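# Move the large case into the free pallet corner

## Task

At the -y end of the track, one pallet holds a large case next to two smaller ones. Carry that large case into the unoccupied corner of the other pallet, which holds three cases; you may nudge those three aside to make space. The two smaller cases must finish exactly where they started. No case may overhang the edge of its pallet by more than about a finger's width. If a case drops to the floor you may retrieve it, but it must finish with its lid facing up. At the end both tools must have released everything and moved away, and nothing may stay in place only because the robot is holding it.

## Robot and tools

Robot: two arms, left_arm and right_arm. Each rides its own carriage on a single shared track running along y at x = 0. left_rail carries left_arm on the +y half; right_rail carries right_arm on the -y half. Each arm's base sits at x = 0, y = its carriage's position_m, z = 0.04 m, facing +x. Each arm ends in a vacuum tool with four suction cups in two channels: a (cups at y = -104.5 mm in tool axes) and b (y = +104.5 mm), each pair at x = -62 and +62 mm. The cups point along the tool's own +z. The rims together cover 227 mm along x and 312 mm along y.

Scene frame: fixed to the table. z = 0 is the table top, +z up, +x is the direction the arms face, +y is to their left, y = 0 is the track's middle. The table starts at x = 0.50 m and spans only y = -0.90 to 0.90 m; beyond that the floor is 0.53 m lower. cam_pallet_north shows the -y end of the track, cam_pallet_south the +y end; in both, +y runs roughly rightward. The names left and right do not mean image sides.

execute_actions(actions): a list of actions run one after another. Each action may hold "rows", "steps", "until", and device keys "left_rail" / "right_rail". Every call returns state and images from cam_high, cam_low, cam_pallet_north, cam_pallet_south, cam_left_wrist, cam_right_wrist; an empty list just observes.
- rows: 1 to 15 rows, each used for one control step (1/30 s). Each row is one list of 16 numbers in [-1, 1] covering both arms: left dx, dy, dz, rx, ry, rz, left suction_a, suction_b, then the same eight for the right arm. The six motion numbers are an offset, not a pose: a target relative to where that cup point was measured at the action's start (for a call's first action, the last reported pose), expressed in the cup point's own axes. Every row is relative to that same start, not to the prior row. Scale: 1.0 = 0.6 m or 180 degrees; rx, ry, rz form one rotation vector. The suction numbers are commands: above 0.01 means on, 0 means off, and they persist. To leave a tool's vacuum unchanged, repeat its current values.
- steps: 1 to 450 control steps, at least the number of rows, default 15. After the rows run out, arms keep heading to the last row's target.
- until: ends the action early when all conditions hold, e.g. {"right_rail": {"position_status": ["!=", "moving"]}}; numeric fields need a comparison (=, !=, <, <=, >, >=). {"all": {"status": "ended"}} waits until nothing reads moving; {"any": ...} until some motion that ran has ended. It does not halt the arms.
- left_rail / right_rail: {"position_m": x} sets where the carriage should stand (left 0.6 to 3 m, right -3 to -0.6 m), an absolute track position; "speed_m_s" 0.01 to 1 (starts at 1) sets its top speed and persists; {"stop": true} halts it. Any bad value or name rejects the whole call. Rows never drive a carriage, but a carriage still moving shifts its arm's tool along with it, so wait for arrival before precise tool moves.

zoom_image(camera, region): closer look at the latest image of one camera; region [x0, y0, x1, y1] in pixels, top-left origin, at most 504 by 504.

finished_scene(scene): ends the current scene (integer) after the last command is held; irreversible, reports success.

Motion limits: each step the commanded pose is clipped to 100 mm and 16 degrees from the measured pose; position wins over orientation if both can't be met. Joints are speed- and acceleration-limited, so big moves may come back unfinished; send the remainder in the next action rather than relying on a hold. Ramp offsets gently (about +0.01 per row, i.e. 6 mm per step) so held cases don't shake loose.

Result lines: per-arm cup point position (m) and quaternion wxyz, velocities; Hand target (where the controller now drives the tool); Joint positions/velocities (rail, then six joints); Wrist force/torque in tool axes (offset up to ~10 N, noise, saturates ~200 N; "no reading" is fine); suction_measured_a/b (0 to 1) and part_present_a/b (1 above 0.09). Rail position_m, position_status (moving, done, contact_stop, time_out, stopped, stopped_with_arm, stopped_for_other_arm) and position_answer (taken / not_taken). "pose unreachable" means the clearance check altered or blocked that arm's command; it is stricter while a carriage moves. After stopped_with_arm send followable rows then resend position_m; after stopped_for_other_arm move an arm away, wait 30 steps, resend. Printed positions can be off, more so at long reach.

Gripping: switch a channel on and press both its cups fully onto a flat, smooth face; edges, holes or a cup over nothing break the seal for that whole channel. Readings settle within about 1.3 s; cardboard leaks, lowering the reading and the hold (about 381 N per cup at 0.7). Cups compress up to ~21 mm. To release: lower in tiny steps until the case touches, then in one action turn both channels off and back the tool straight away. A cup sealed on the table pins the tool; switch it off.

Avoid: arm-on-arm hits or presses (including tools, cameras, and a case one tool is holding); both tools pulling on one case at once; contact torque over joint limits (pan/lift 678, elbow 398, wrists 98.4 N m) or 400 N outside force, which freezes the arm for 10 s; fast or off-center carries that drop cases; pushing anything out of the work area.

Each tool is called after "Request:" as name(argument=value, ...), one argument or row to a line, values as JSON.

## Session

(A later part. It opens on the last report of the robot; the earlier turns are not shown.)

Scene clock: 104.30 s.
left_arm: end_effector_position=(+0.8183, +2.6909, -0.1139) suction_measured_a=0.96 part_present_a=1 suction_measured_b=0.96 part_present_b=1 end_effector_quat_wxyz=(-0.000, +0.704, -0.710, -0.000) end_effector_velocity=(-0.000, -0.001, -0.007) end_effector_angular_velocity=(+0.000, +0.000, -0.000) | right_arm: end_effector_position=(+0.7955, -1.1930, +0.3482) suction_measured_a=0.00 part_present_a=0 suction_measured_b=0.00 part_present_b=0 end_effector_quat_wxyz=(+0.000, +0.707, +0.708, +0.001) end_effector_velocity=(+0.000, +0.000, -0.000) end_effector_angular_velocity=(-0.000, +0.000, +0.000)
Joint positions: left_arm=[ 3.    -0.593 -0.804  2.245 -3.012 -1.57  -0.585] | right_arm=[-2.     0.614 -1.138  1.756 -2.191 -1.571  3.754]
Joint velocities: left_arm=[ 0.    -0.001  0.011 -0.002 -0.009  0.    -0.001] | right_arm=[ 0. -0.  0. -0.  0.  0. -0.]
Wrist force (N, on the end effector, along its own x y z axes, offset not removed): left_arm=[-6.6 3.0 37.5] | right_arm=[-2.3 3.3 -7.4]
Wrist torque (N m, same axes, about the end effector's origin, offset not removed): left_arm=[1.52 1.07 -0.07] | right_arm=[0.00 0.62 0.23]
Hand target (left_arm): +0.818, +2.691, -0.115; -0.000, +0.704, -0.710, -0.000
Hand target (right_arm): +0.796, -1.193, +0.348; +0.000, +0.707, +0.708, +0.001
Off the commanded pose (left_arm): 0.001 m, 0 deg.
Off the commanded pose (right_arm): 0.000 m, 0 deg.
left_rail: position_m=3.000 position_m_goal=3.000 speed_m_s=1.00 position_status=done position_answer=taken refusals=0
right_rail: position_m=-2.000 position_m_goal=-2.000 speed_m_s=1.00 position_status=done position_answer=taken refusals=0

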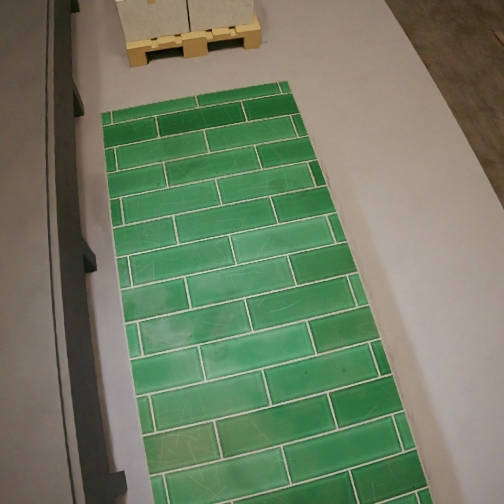

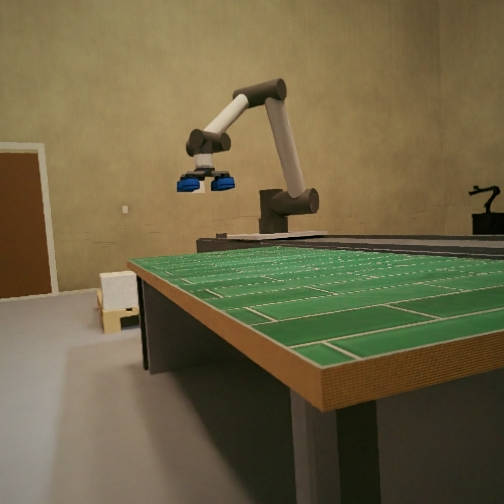

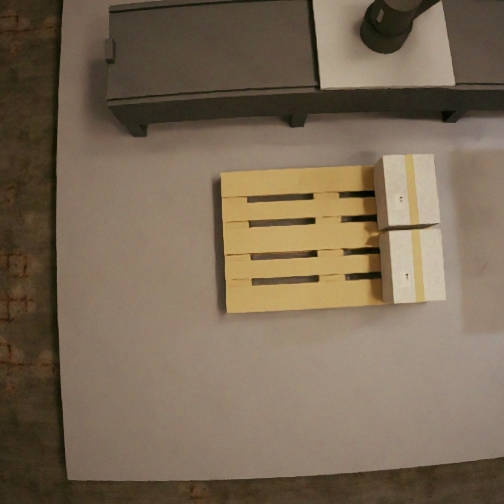

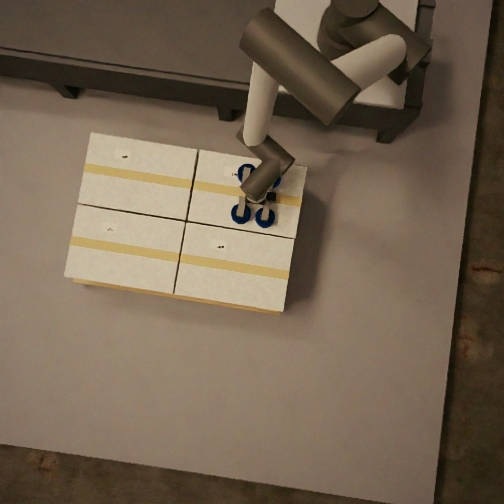

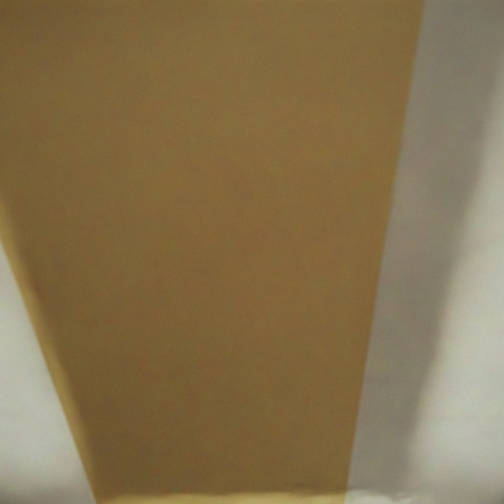

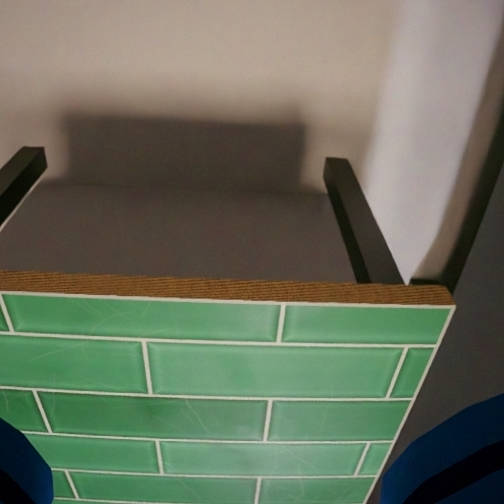

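Request:
execute_actions(
  actions=[
    {"rows": [[0,0,0.0077,0,0,0,1,1,0,0,0,0,0,0,0,0]], "steps": 1},
  ],
)

Scene clock: 104.43 s.
left_arm: end_effector_position=(+0.8183, +2.6908, -0.1144) suction_measured_a=0.96 part_present_a=1 suction_measured_b=0.96 part_present_b=1 end_effector_quat_wxyz=(-0.000, +0.704, -0.710, -0.000) end_effector_velocity=(+0.000, -0.000, -0.002) end_effector_angular_velocity=(-0.000, -0.000, +0.000) | right_arm: end_effector_position=(+0.7955, -1.1930, +0.3482) suction_measured_a=0.00 part_present_a=0 suction_measured_b=0.00 part_present_b=0 end_effector_quat_wxyz=(+0.000, +0.707, +0.708, +0.001) end_effector_velocity=(-0.000, +0.000, +0.000) end_effector_angular_velocity=(+0.000, -0.000, +0.000)
Joint positions: left_arm=[ 3.    -0.593 -0.803  2.245 -3.012 -1.57  -0.585] | right_arm=[-2.     0.614 -1.138  1.756 -2.191 -1.571  3.754]
Joint velocities: left_arm=[ 0.    -0.     0.002 -0.    -0.002  0.    -0.   ] | right_arm=[ 0.  0. -0.  0. -0. -0.  0.]
Wrist force (N, on the end effector, along its own x y z axes, offset not removed): left_arm=[-5.9 -2.6 36.2] | right_arm=[1.3 2.3 1.8]
Wrist torque (N m, same axes, about the end effector's origin, offset not removed): left_arm=[0.90 1.10 0.15] | right_arm=[0.04 -0.12 0.09]
Hand target (left_arm): +0.818, +2.691, -0.119; -0.000, +0.704, -0.710, -0.000
Hand target (right_arm): +0.796, -1.193, +0.348; +0.000, +0.707, +0.708, +0.001
Off the commanded pose (left_arm): 0.004 m, 0 deg.
Off the commanded pose (right_arm): 0.000 m, 0 deg.
left_rail: position_m=3.000 position_m_goal=3.000 speed_m_s=1.00 position_status=done position_answer=taken refusals=0
right_rail: position_m=-2.000 position_m_goal=-2.000 speed_m_s=1.00 position_status=done position_answer=taken refusals=0

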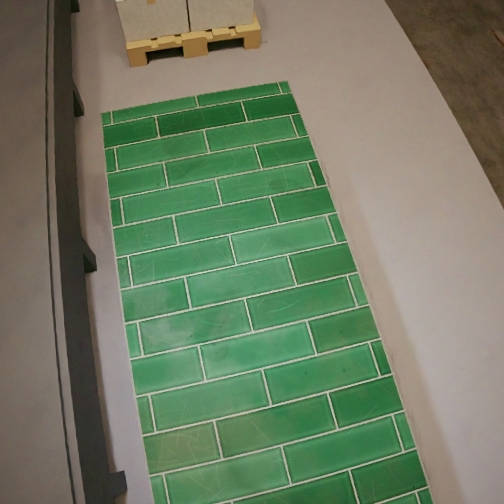

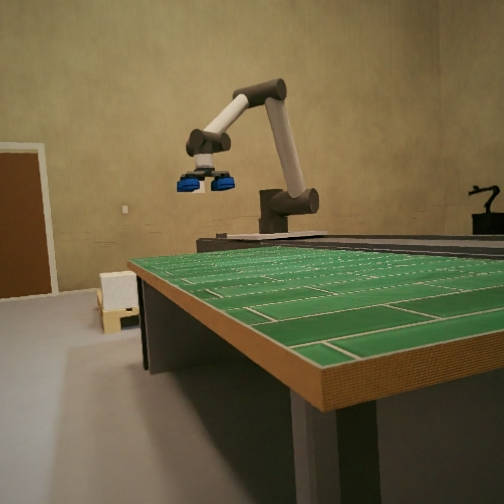

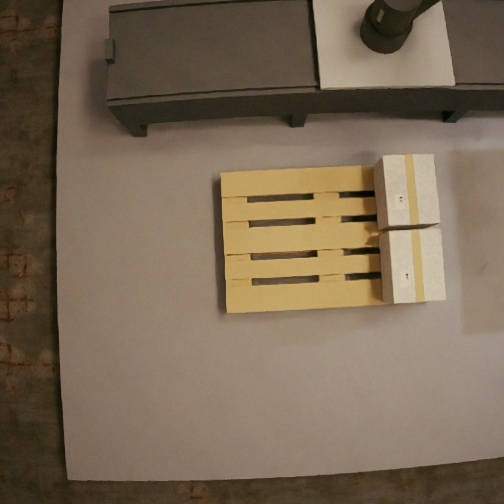

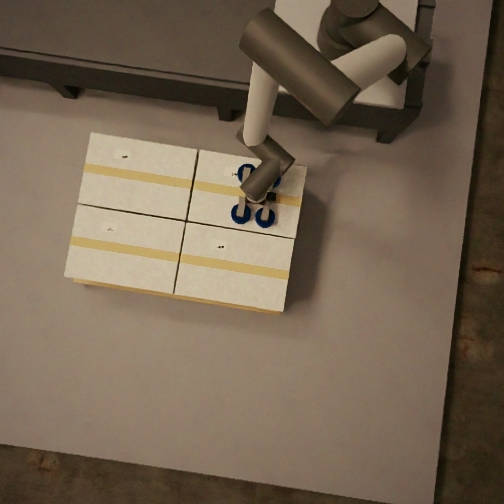

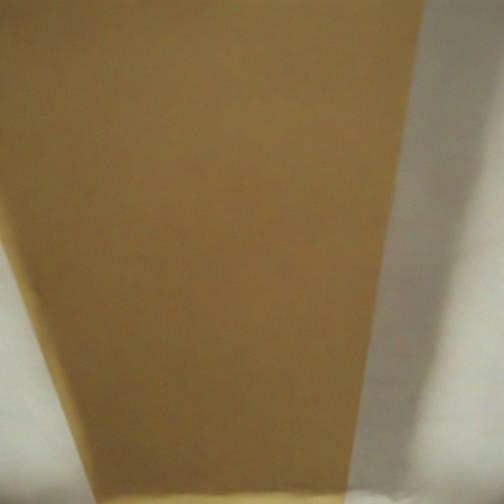

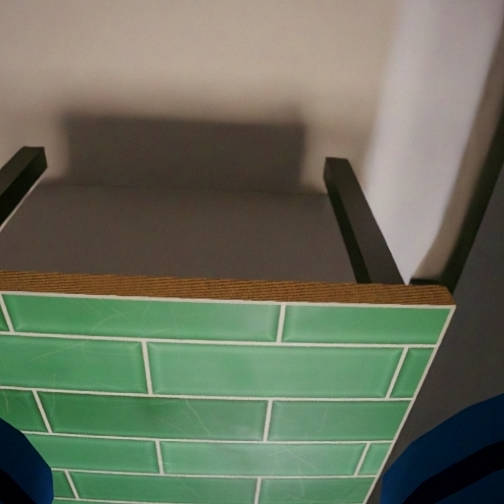

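Request:
execute_actions(
  actions=[],
)

Scene clock: 104.67 s.
left_arm: end_effector_position=(+0.8183, +2.6909, -0.1181) suction_measured_a=0.96 part_present_a=1 suction_measured_b=0.96 part_present_b=1 end_effector_quat_wxyz=(-0.000, +0.704, -0.710, -0.000) end_effector_velocity=(-0.000, +0.000, -0.005) end_effector_angular_velocity=(+0.000, +0.001, -0.000) | right_arm: end_effector_position=(+0.7955, -1.1930, +0.3482) suction_measured_a=0.00 part_present_a=0 suction_measured_b=0.00 part_present_b=0 end_effector_quat_wxyz=(+0.000, +0.707, +0.708, +0.001) end_effector_velocity=(+0.000, -0.000, +0.000) end_effector_angular_velocity=(+0.000, -0.000, -0.000)
Joint positions: left_arm=[ 3.    -0.593 -0.798  2.244 -3.017 -1.57  -0.585] | right_arm=[-2.     0.614 -1.138  1.756 -2.191 -1.571  3.754]
Joint velocities: left_arm=[ 0.    -0.     0.008 -0.001 -0.006 -0.     0.   ] | right_arm=[ 0. -0. -0.  0.  0.  0.  0.]
Wrist force (N, on the end effector, along its own x y z axes, offset not removed): left_arm=[-7.5 -4.6 39.0] | right_arm=[-8.2 5.3 -5.9]
Wrist torque (N m, same axes, about the end effector's origin, offset not removed): left_arm=[0.94 1.15 0.06] | right_arm=[0.19 1.15 0.22]
Hand target (left_arm): +0.818, +2.691, -0.119; -0.000, +0.704, -0.710, -0.000
Hand target (right_arm): +0.796, -1.193, +0.348; +0.000, +0.707, +0.708, +0.001
Off the commanded pose (left_arm): 0.000 m, 0 deg.
Off the commanded pose (right_arm): 0.000 m, 0 deg.
left_rail: position_m=3.000 position_m_goal=3.000 speed_m_s=1.00 position_status=done position_answer=taken refusals=0
right_rail: position_m=-2.000 position_m_goal=-2.000 speed_m_s=1.00 position_status=done position_answer=taken refusals=0

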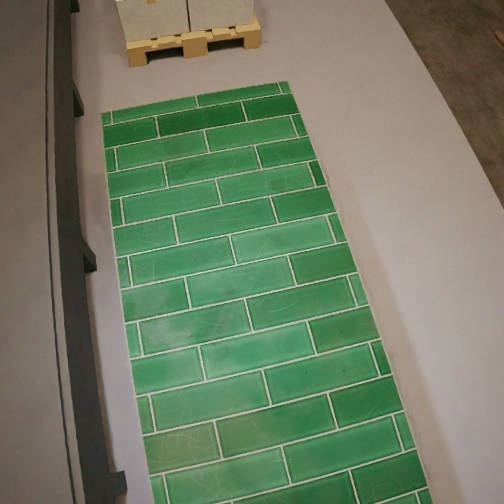

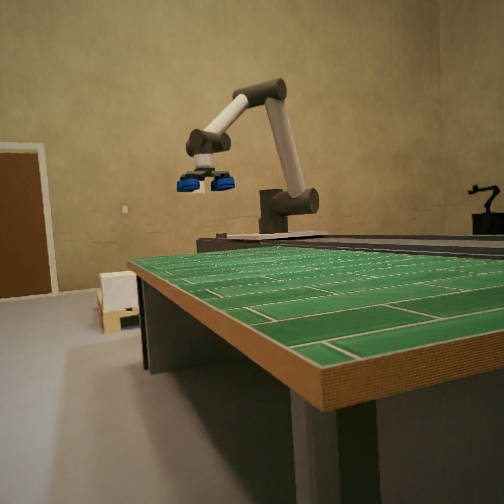

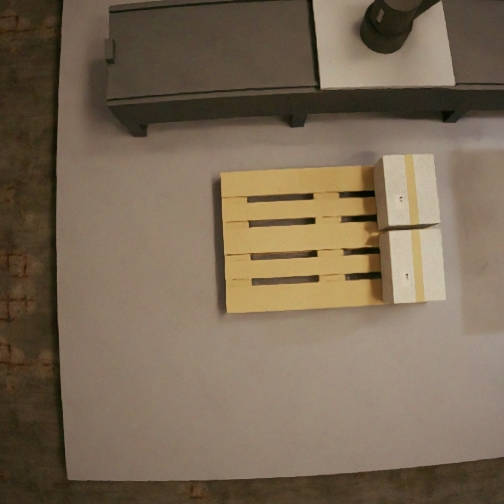

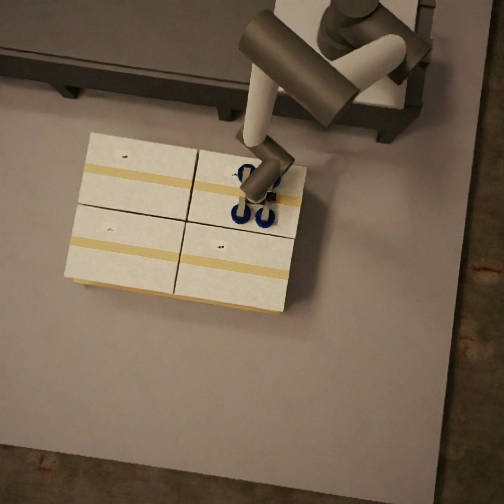

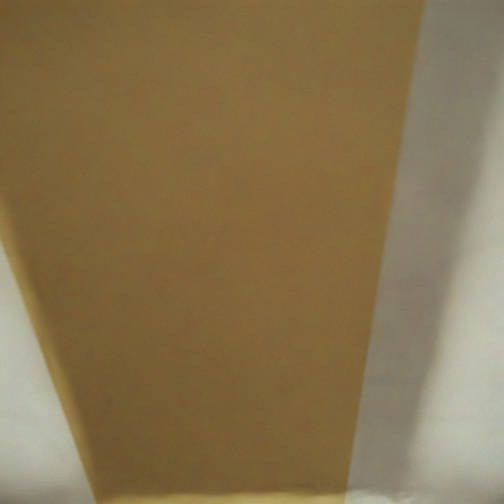

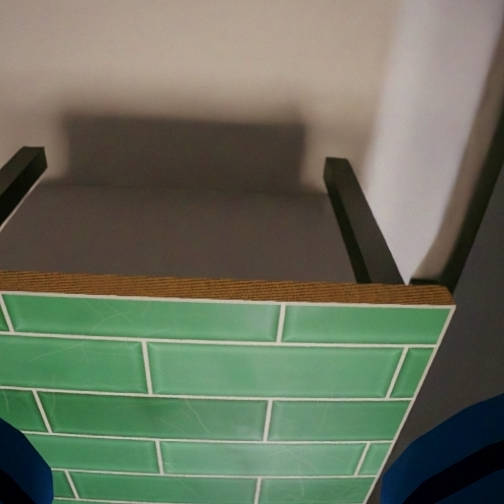

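Request:
execute_actions(
  actions=[
    {"rows": [[0,0,0.0048,0,0,0,1,1,0,0,0,0,0,0,0,0]], "steps": 1},
  ],
)

Scene clock: 104.93 s.
left_arm: end_effector_position=(+0.8183, +2.6909, -0.1185) suction_measured_a=0.96 part_present_a=1 suction_measured_b=0.96 part_present_b=1 end_effector_quat_wxyz=(-0.000, +0.704, -0.710, -0.000) end_effector_velocity=(+0.000, -0.000, -0.000) end_effector_angular_velocity=(-0.000, -0.000, +0.000) | right_arm: end_effector_position=(+0.7955, -1.1930, +0.3482) suction_measured_a=0.00 part_present_a=0 suction_measured_b=0.00 part_present_b=0 end_effector_quat_wxyz=(+0.000, +0.707, +0.708, +0.001) end_effector_velocity=(-0.000, -0.000, +0.000) end_effector_angular_velocity=(+0.000, -0.000, +0.000)
Joint positions: left_arm=[ 3.    -0.593 -0.797  2.244 -3.017 -1.57  -0.585] | right_arm=[-2.     0.614 -1.138  1.756 -2.191 -1.571  3.754]
Joint velocities: left_arm=[ 0.  0.  0. -0. -0. -0. -0.] | right_arm=[ 0.  0. -0.  0. -0.  0. -0.]
Wrist force (N, on the end effector, along its own x y z axes, offset not removed): left_arm=[-6.9 -0.2 36.0] | right_arm=[2.2 -1.4 2.0]
Wrist torque (N m, same axes, about the end effector's origin, offset not removed): left_arm=[1.27 1.18 0.09] | right_arm=[-0.57 -0.06 0.01]
Hand target (left_arm): +0.818, +2.691, -0.121; -0.000, +0.704, -0.710, -0.000
Hand target (right_arm): +0.796, -1.193, +0.348; +0.000, +0.707, +0.708, +0.001
Off the commanded pose (left_arm): 0.002 m, 0 deg.
Off the commanded pose (right_arm): 0.000 m, 0 deg.
left_rail: position_m=3.000 position_m_goal=3.000 speed_m_s=1.00 position_status=done position_answer=taken refusals=0
right_rail: position_m=-2.000 position_m_goal=-2.000 speed_m_s=1.00 position_status=done position_answer=taken refusals=0

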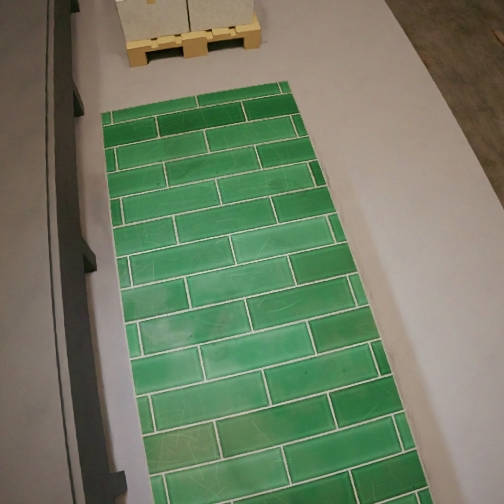

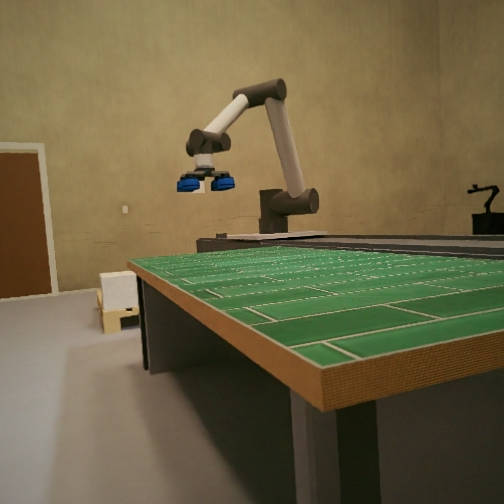

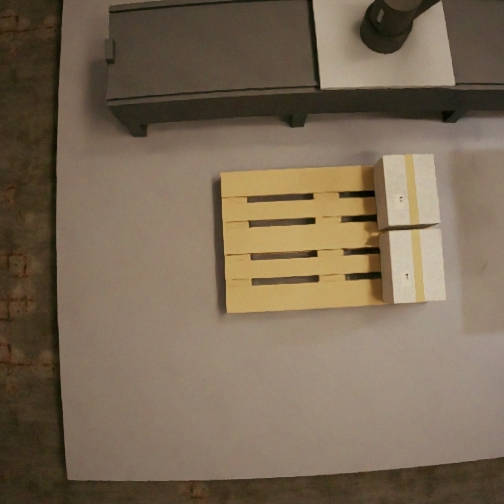

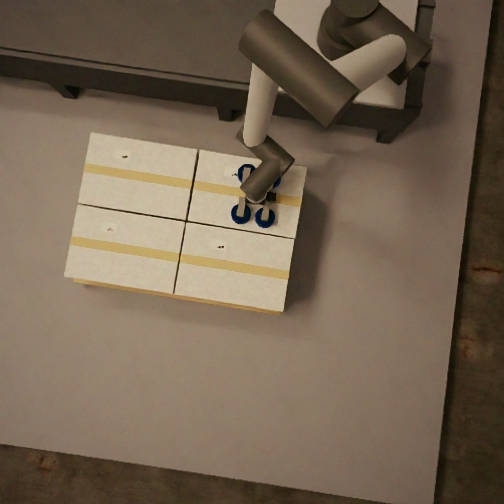

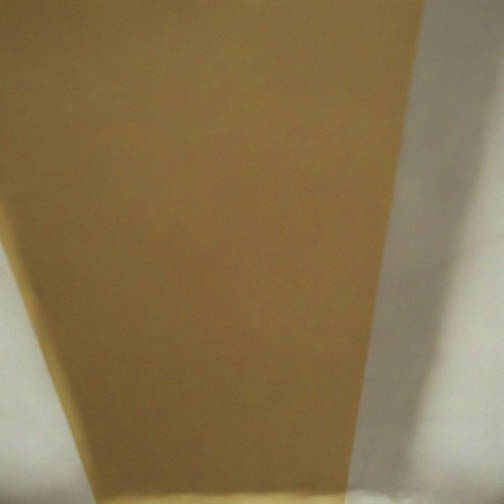

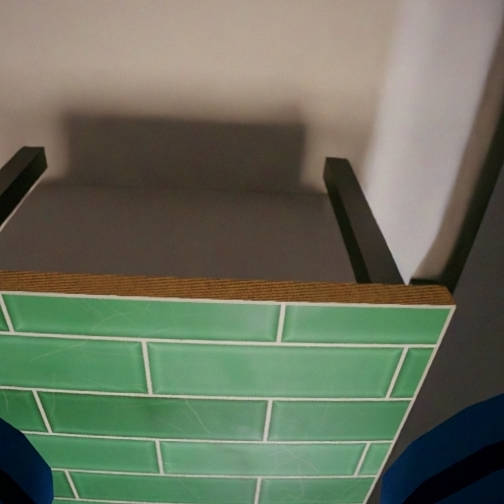

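Request:
execute_actions(
  actions=[],
)

Scene clock: 105.20 s.
left_arm: end_effector_position=(+0.8184, +2.6908, -0.1206) suction_measured_a=0.96 part_present_a=1 suction_measured_b=0.96 part_present_b=1 end_effector_quat_wxyz=(-0.000, +0.704, -0.710, -0.000) end_effector_velocity=(-0.000, +0.000, -0.002) end_effector_angular_velocity=(+0.000, +0.000, -0.000) | right_arm: end_effector_position=(+0.7955, -1.1930, +0.3482) suction_measured_a=0.00 part_present_a=0 suction_measured_b=0.00 part_present_b=0 end_effector_quat_wxyz=(+0.000, +0.707, +0.708, +0.001) end_effector_velocity=(-0.000, +0.000, +0.000) end_effector_angular_velocity=(+0.000, -0.000, -0.000)
Joint positions: left_arm=[ 3.    -0.593 -0.794  2.244 -3.02  -1.57  -0.585] | right_arm=[-2.     0.614 -1.138  1.756 -2.191 -1.571  3.754]
Joint velocities: left_arm=[ 0.     0.     0.002 -0.    -0.002 -0.     0.   ] | right_arm=[ 0.  0. -0.  0.  0. -0.  0.]
Wrist force (N, on the end effector, along its own x y z axes, offset not removed): left_arm=[-19.2 7.4 -12.7] | right_arm=[2.7 3.4 -1.7]
Wrist torque (N m, same axes, about the end effector's origin, offset not removed): left_arm=[5.84 12.77 0.95] | right_arm=[0.07 -0.45 0.11]
Hand target (left_arm): +0.818, +2.691, -0.121; -0.000, +0.704, -0.710, -0.000
Hand target (right_arm): +0.796, -1.193, +0.348; +0.000, +0.707, +0.708, +0.001
Off the commanded pose (left_arm): 0.000 m, 0 deg.
Off the commanded pose (right_arm): 0.000 m, 0 deg.
left_rail: position_m=3.000 position_m_goal=3.000 speed_m_s=1.00 position_status=done position_answer=taken refusals=0
right_rail: position_m=-2.000 position_m_goal=-2.000 speed_m_s=1.00 position_status=done position_answer=taken refusals=0

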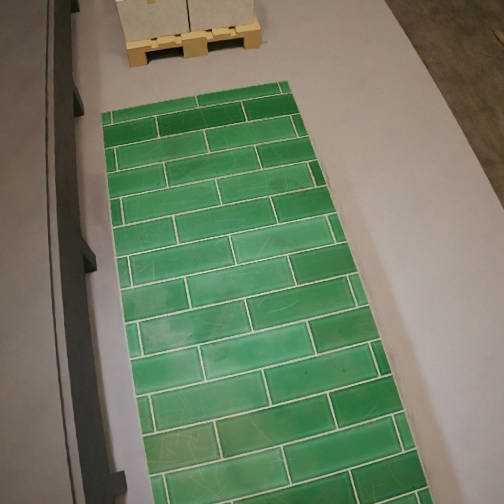

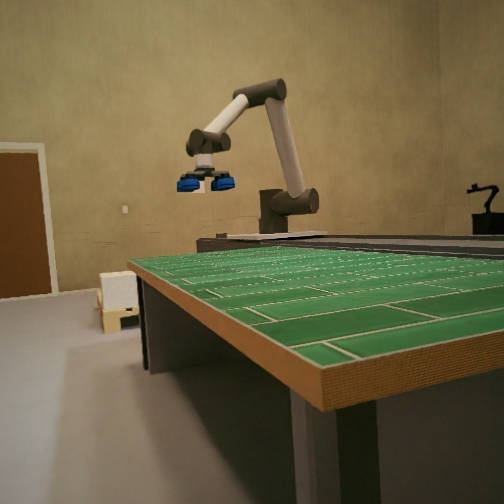

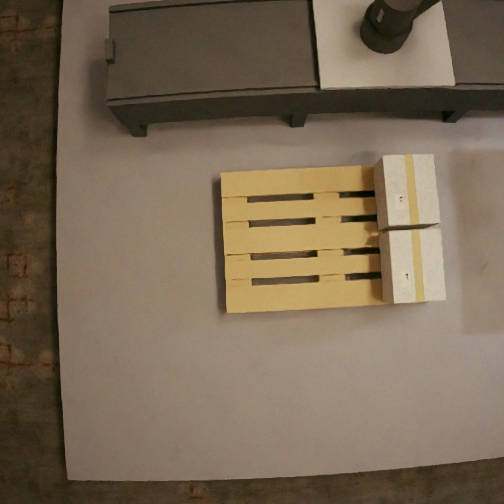

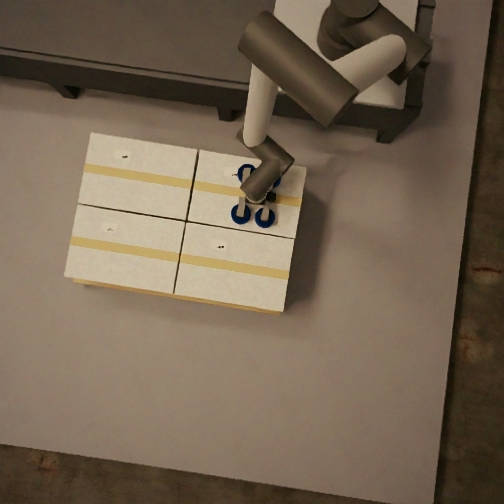

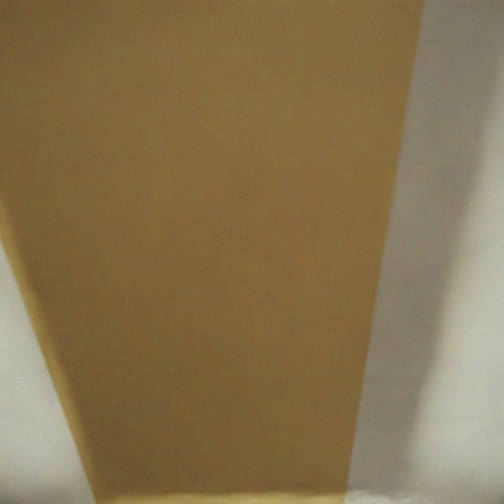

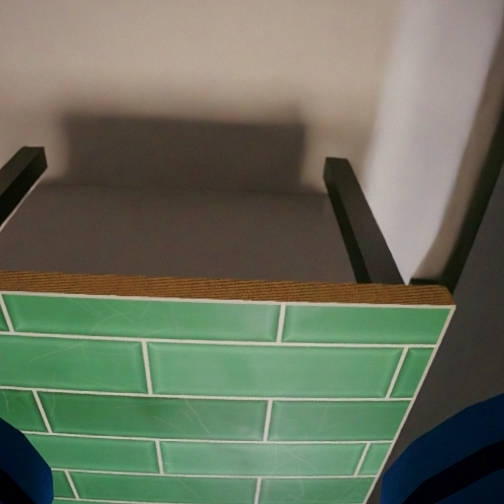

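Request:
execute_actions(
  actions=[
    {"rows": [[0,0,0.0025,0,0,0,1,1,0,0,0,0,0,0,0,0]], "steps": 1},
  ],
)

Scene clock: 105.50 s.
left_arm: end_effector_position=(+0.8184, +2.6908, -0.1208) suction_measured_a=0.96 part_present_a=1 suction_measured_b=0.96 part_present_b=1 end_effector_quat_wxyz=(-0.000, +0.704, -0.710, -0.000) end_effector_velocity=(-0.000, +0.000, -0.000) end_effector_angular_velocity=(+0.000, +0.000, -0.000) | right_arm: end_effector_position=(+0.7955, -1.1930, +0.3482) suction_measured_a=0.00 part_present_a=0 suction_measured_b=0.00 part_present_b=0 end_effector_quat_wxyz=(+0.000, +0.707, +0.708, +0.001) end_effector_velocity=(-0.000, +0.000, +0.000) end_effector_angular_velocity=(+0.000, +0.000, +0.000)
Joint positions: left_arm=[ 3.    -0.593 -0.794  2.244 -3.02  -1.57  -0.585] | right_arm=[-2.     0.614 -1.138  1.756 -2.191 -1.571  3.754]
Joint velocities: left_arm=[ 0.  0.  0. -0.  0. -0.  0.] | right_arm=[ 0.  0. -0. -0.  0.  0. -0.]
Wrist force (N, on the end effector, along its own x y z axes, offset not removed): left_arm=[-26.3 10.0 -29.1] | right_arm=[-0.7 2.9 -2.0]
Wrist torque (N m, same axes, about the end effector's origin, offset not removed): left_arm=[7.40 15.91 1.06] | right_arm=[-0.19 0.17 0.01]
Hand target (left_arm): +0.818, +2.691, -0.122; -0.000, +0.704, -0.710, -0.000
Hand target (right_arm): +0.796, -1.193, +0.348; +0.000, +0.707, +0.708, +0.001
Off the commanded pose (left_arm): 0.001 m, 0 deg.
Off the commanded pose (right_arm): 0.000 m, 0 deg.
left_rail: position_m=3.000 position_m_goal=3.000 speed_m_s=1.00 position_status=done position_answer=taken refusals=0
right_rail: position_m=-2.000 position_m_goal=-2.000 speed_m_s=1.00 position_status=done position_answer=taken refusals=0

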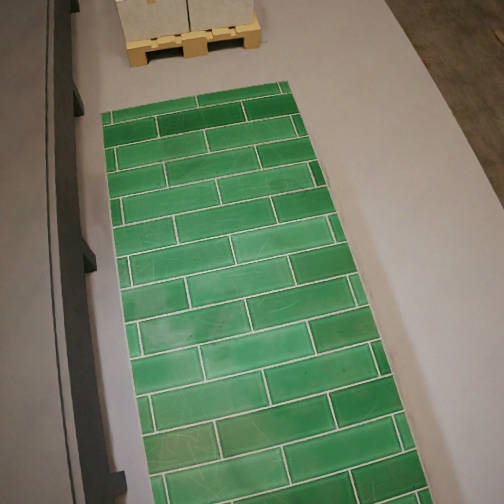

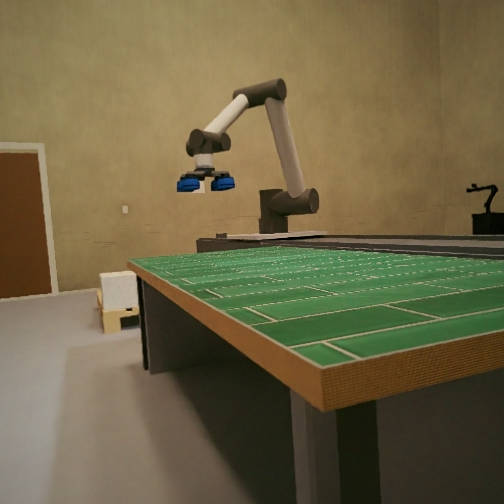

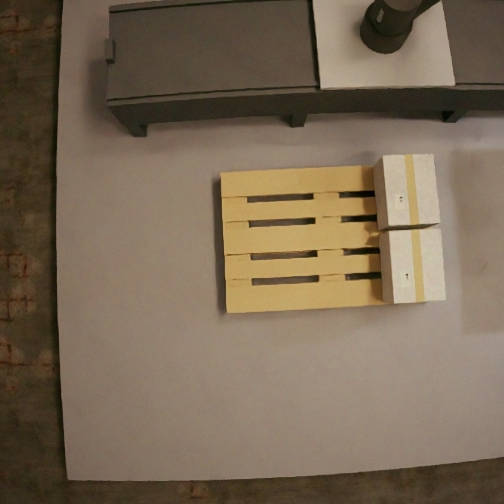

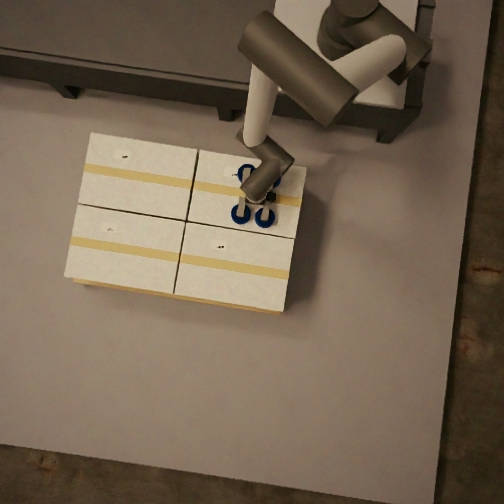

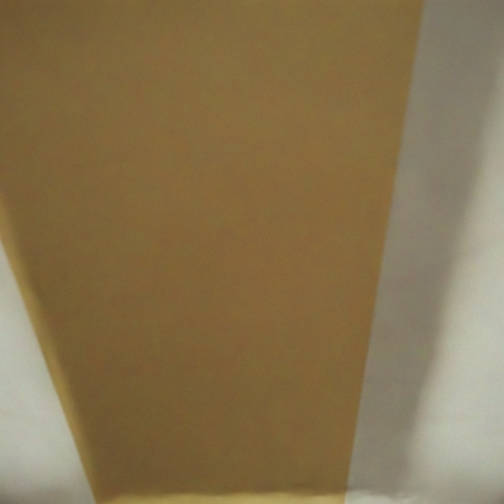

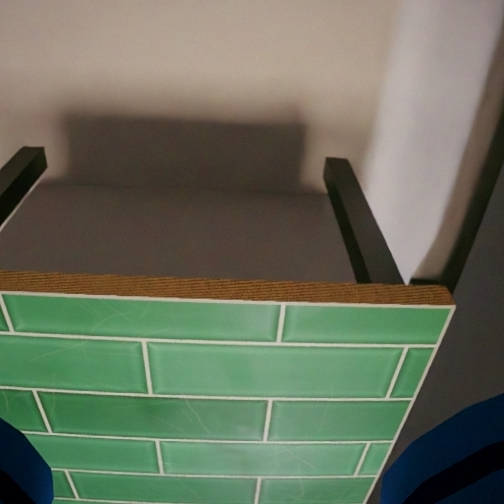

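Request:
execute_actions(
  actions=[],
)

Scene clock: 105.90 s.
left_arm: end_effector_position=(+0.8185, +2.6907, -0.1216) suction_measured_a=0.96 part_present_a=1 suction_measured_b=0.96 part_present_b=1 end_effector_quat_wxyz=(-0.000, +0.704, -0.710, +0.000) end_effector_velocity=(+0.000, -0.000, -0.000) end_effector_angular_velocity=(+0.000, +0.000, +0.000) | right_arm: end_effector_position=(+0.7955, -1.1930, +0.3482) suction_measured_a=0.00 part_present_a=0 suction_measured_b=0.00 part_present_b=0 end_effector_quat_wxyz=(+0.000, +0.707, +0.708, +0.001) end_effector_velocity=(-0.000, +0.000, -0.000) end_effector_angular_velocity=(+0.000, +0.000, -0.000)
Joint positions: left_arm=[ 3.    -0.593 -0.792  2.244 -3.022 -1.57  -0.585] | right_arm=[-2.     0.614 -1.138  1.756 -2.191 -1.571  3.754]
Joint velocities: left_arm=[ 0.     0.     0.001 -0.    -0.     0.    -0.   ] | right_arm=[ 0.  0.  0. -0.  0.  0.  0.]
Wrist force (N, on the end effector, along its own x y z axes, offset not removed): left_arm=[-57.0 61.5 -200.0] | right_arm=[1.2 3.7 -2.6]
Wrist torque (N m, same axes, about the end effector's origin, offset not removed): left_arm=[3.55 18.17 2.76] | right_arm=[-0.22 0.01 -0.01]
Hand target (left_arm): +0.818, +2.691, -0.122; -0.000, +0.704, -0.710, -0.000
Hand target (right_arm): +0.796, -1.193, +0.348; +0.000, +0.707, +0.708, +0.001
Off the commanded pose (left_arm): 0.000 m, 0 deg.
Off the commanded pose (right_arm): 0.000 m, 0 deg.
left_rail: position_m=3.000 position_m_goal=3.000 speed_m_s=1.00 position_status=done position_answer=taken refusals=0
right_rail: position_m=-2.000 position_m_goal=-2.000 speed_m_s=1.00 position_status=done position_answer=taken refusals=0

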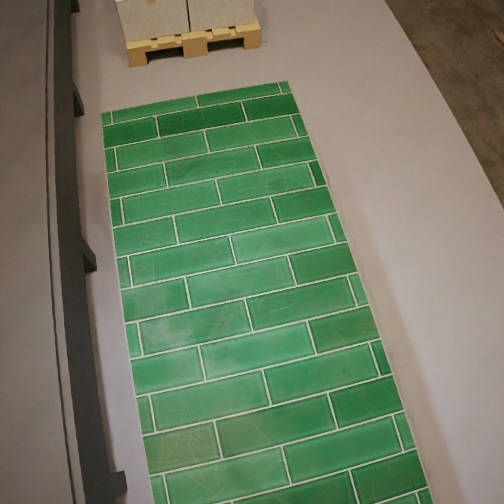

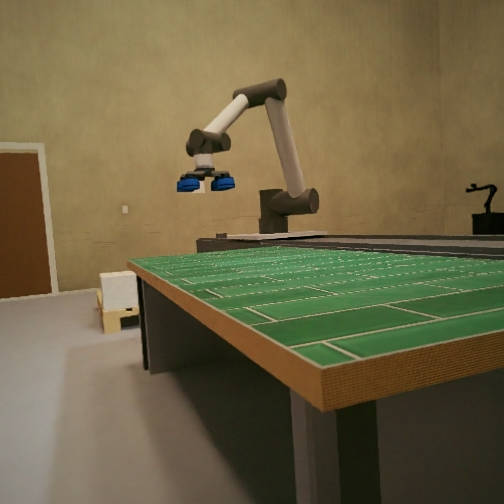

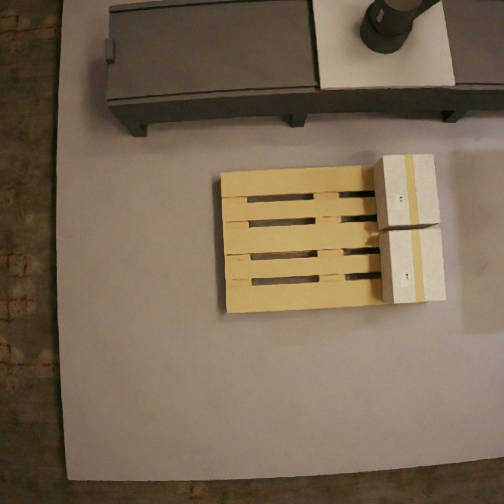

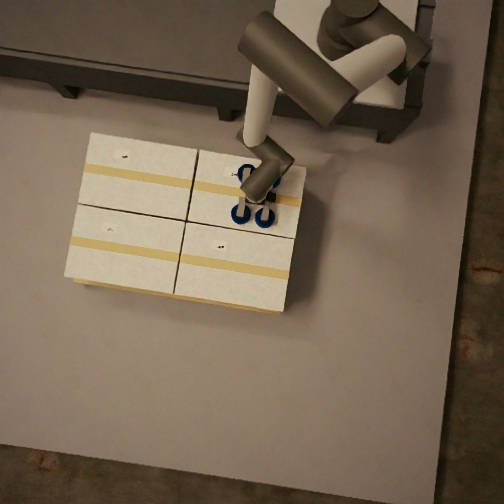

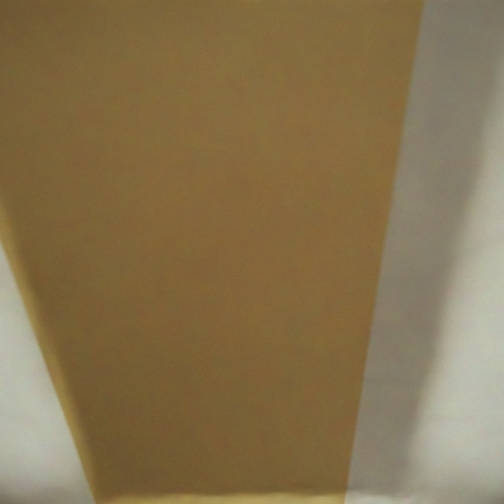

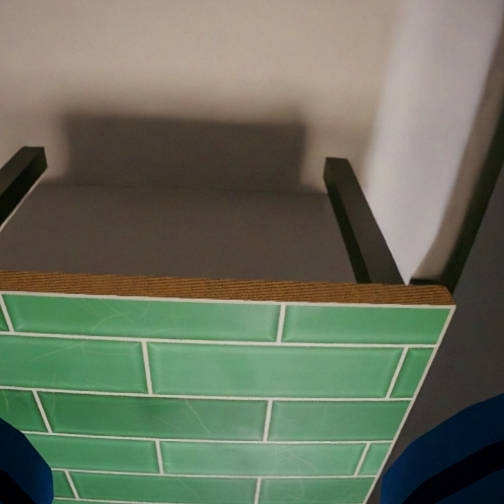

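Request:
execute_actions(
  actions=[
    {"rows": [[0,0,-0.015,0,0,0,0,0,0,0,0,0,0,0,0,0],[0,0,-0.03,0,0,0,0,0,0,0,0,0,0,0,0,0],[0,0,-0.045,0,0,0,0,0,0,0,0,0,0,0,0,0],[0,0,-0.06,0,0,0,0,0,0,0,0,0,0,0,0,0],[0,0,-0.08,0,0,0,0,0,0,0,0,0,0,0,0,0],[0,0,-0.10,0,0,0,0,0,0,0,0,0,0,0,0,0],[0,0,-0.12,0,0,0,0,0,0,0,0,0,0,0,0,0],[0,0,-0.14,0,0,0,0,0,0,0,0,0,0,0,0,0]], "steps": 8},
  ],
)

Scene clock: 116.33 s.
left_arm: end_effector_position=(+0.8217, +2.6885, -0.1110) suction_measured_a=0.00 part_present_a=0 suction_measured_b=0.00 part_present_b=0 end_effector_quat_wxyz=(-0.002, +0.704, -0.710, +0.010) end_effector_velocity=(+0.000, +0.000, -0.000) end_effector_angular_velocity=(+0.000, +0.000, +0.000) | right_arm: end_effector_position=(+0.7955, -1.1930, +0.3482) suction_measured_a=0.00 part_present_a=0 suction_measured_b=0.00 part_present_b=0 end_effector_quat_wxyz=(+0.000, +0.707, +0.708, +0.001) end_effector_velocity=(-0.000, -0.000, +0.000) end_effector_angular_velocity=(+0.000, -0.000, -0.000)
Joint positions: left_arm=[ 3.    -0.593 -0.804  2.248 -3.036 -1.57  -0.585] | right_arm=[-2.     0.614 -1.138  1.756 -2.191 -1.571  3.754]
Joint velocities: left_arm=[ 0.  0.  0. -0.  0. -0. -0.] | right_arm=[ 0. -0. -0.  0. -0.  0. -0.]
Wrist force (N, on the end effector, along its own x y z axes, offset not removed): left_arm=[-54.8 67.1 -195.1] | right_arm=[4.5 3.8 -6.0]
Wrist torque (N m, same axes, about the end effector's origin, offset not removed): left_arm=[-1.39 2.35 2.13] | right_arm=[-0.17 -0.62 -0.05]
Hand target (left_arm): +0.822, +2.688, -0.112; -0.002, +0.704, -0.710, +0.010
Hand target (right_arm): +0.796, -1.193, +0.348; +0.000, +0.707, +0.708, +0.001
Off the commanded pose (left_arm): 0.073 m, 1 deg.
Off the commanded pose (right_arm): 0.000 m, 0 deg.
FORCE FAULT: contact force on the left arm reached its limit, and that arm stopped for 10 seconds. The contact can be on any part of that arm, not only on its tool. That arm's remaining commands of this call were not run. That arm holds still and accepts commands again. Move the arm away from the contact; if what it grips holds it there, let go first. Pushing or pulling that hard again can fault the arm again.
left_rail: position_m=3.000 position_m_goal=3.000 speed_m_s=1.00 position_status=done position_answer=taken refusals=0
right_rail: position_m=-2.000 position_m_goal=-2.000 speed_m_s=1.00 position_status=done position_answer=taken refusals=0

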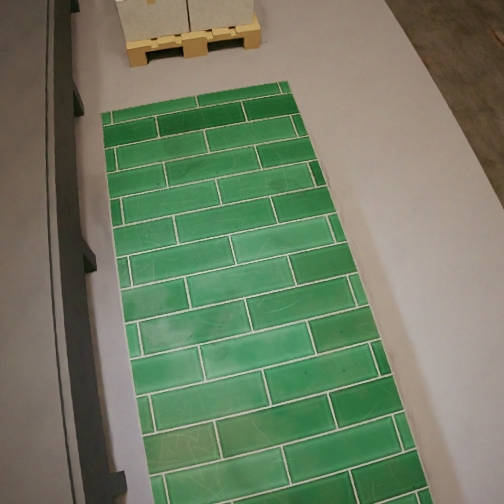

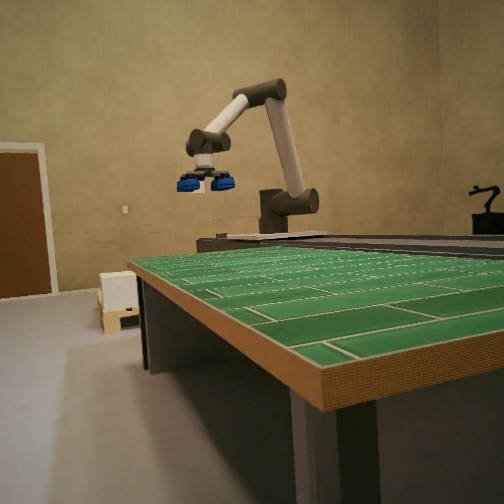

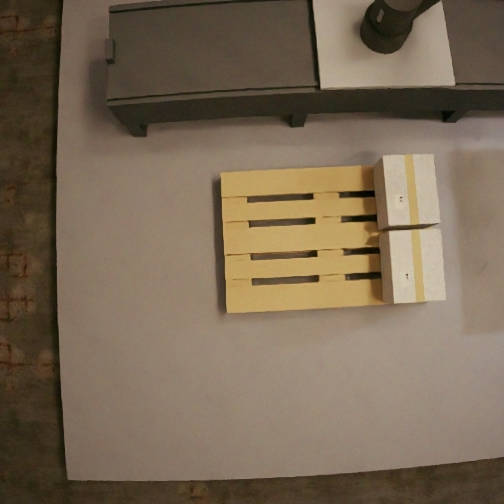

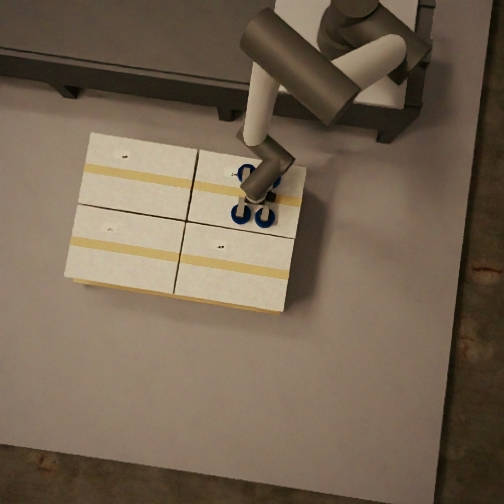

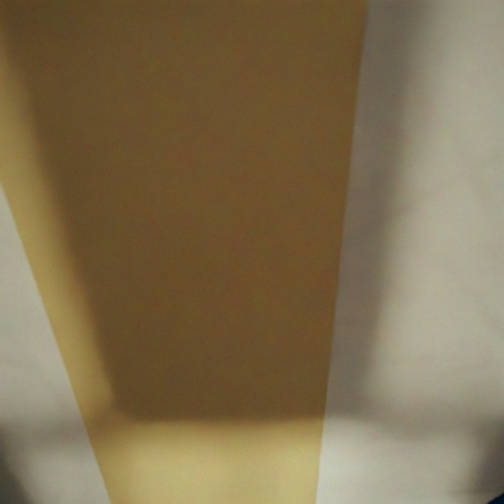

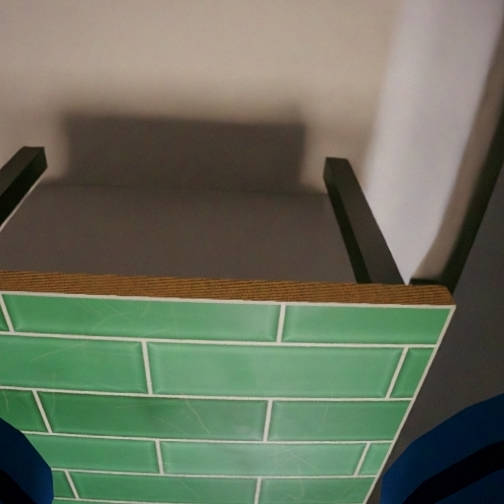

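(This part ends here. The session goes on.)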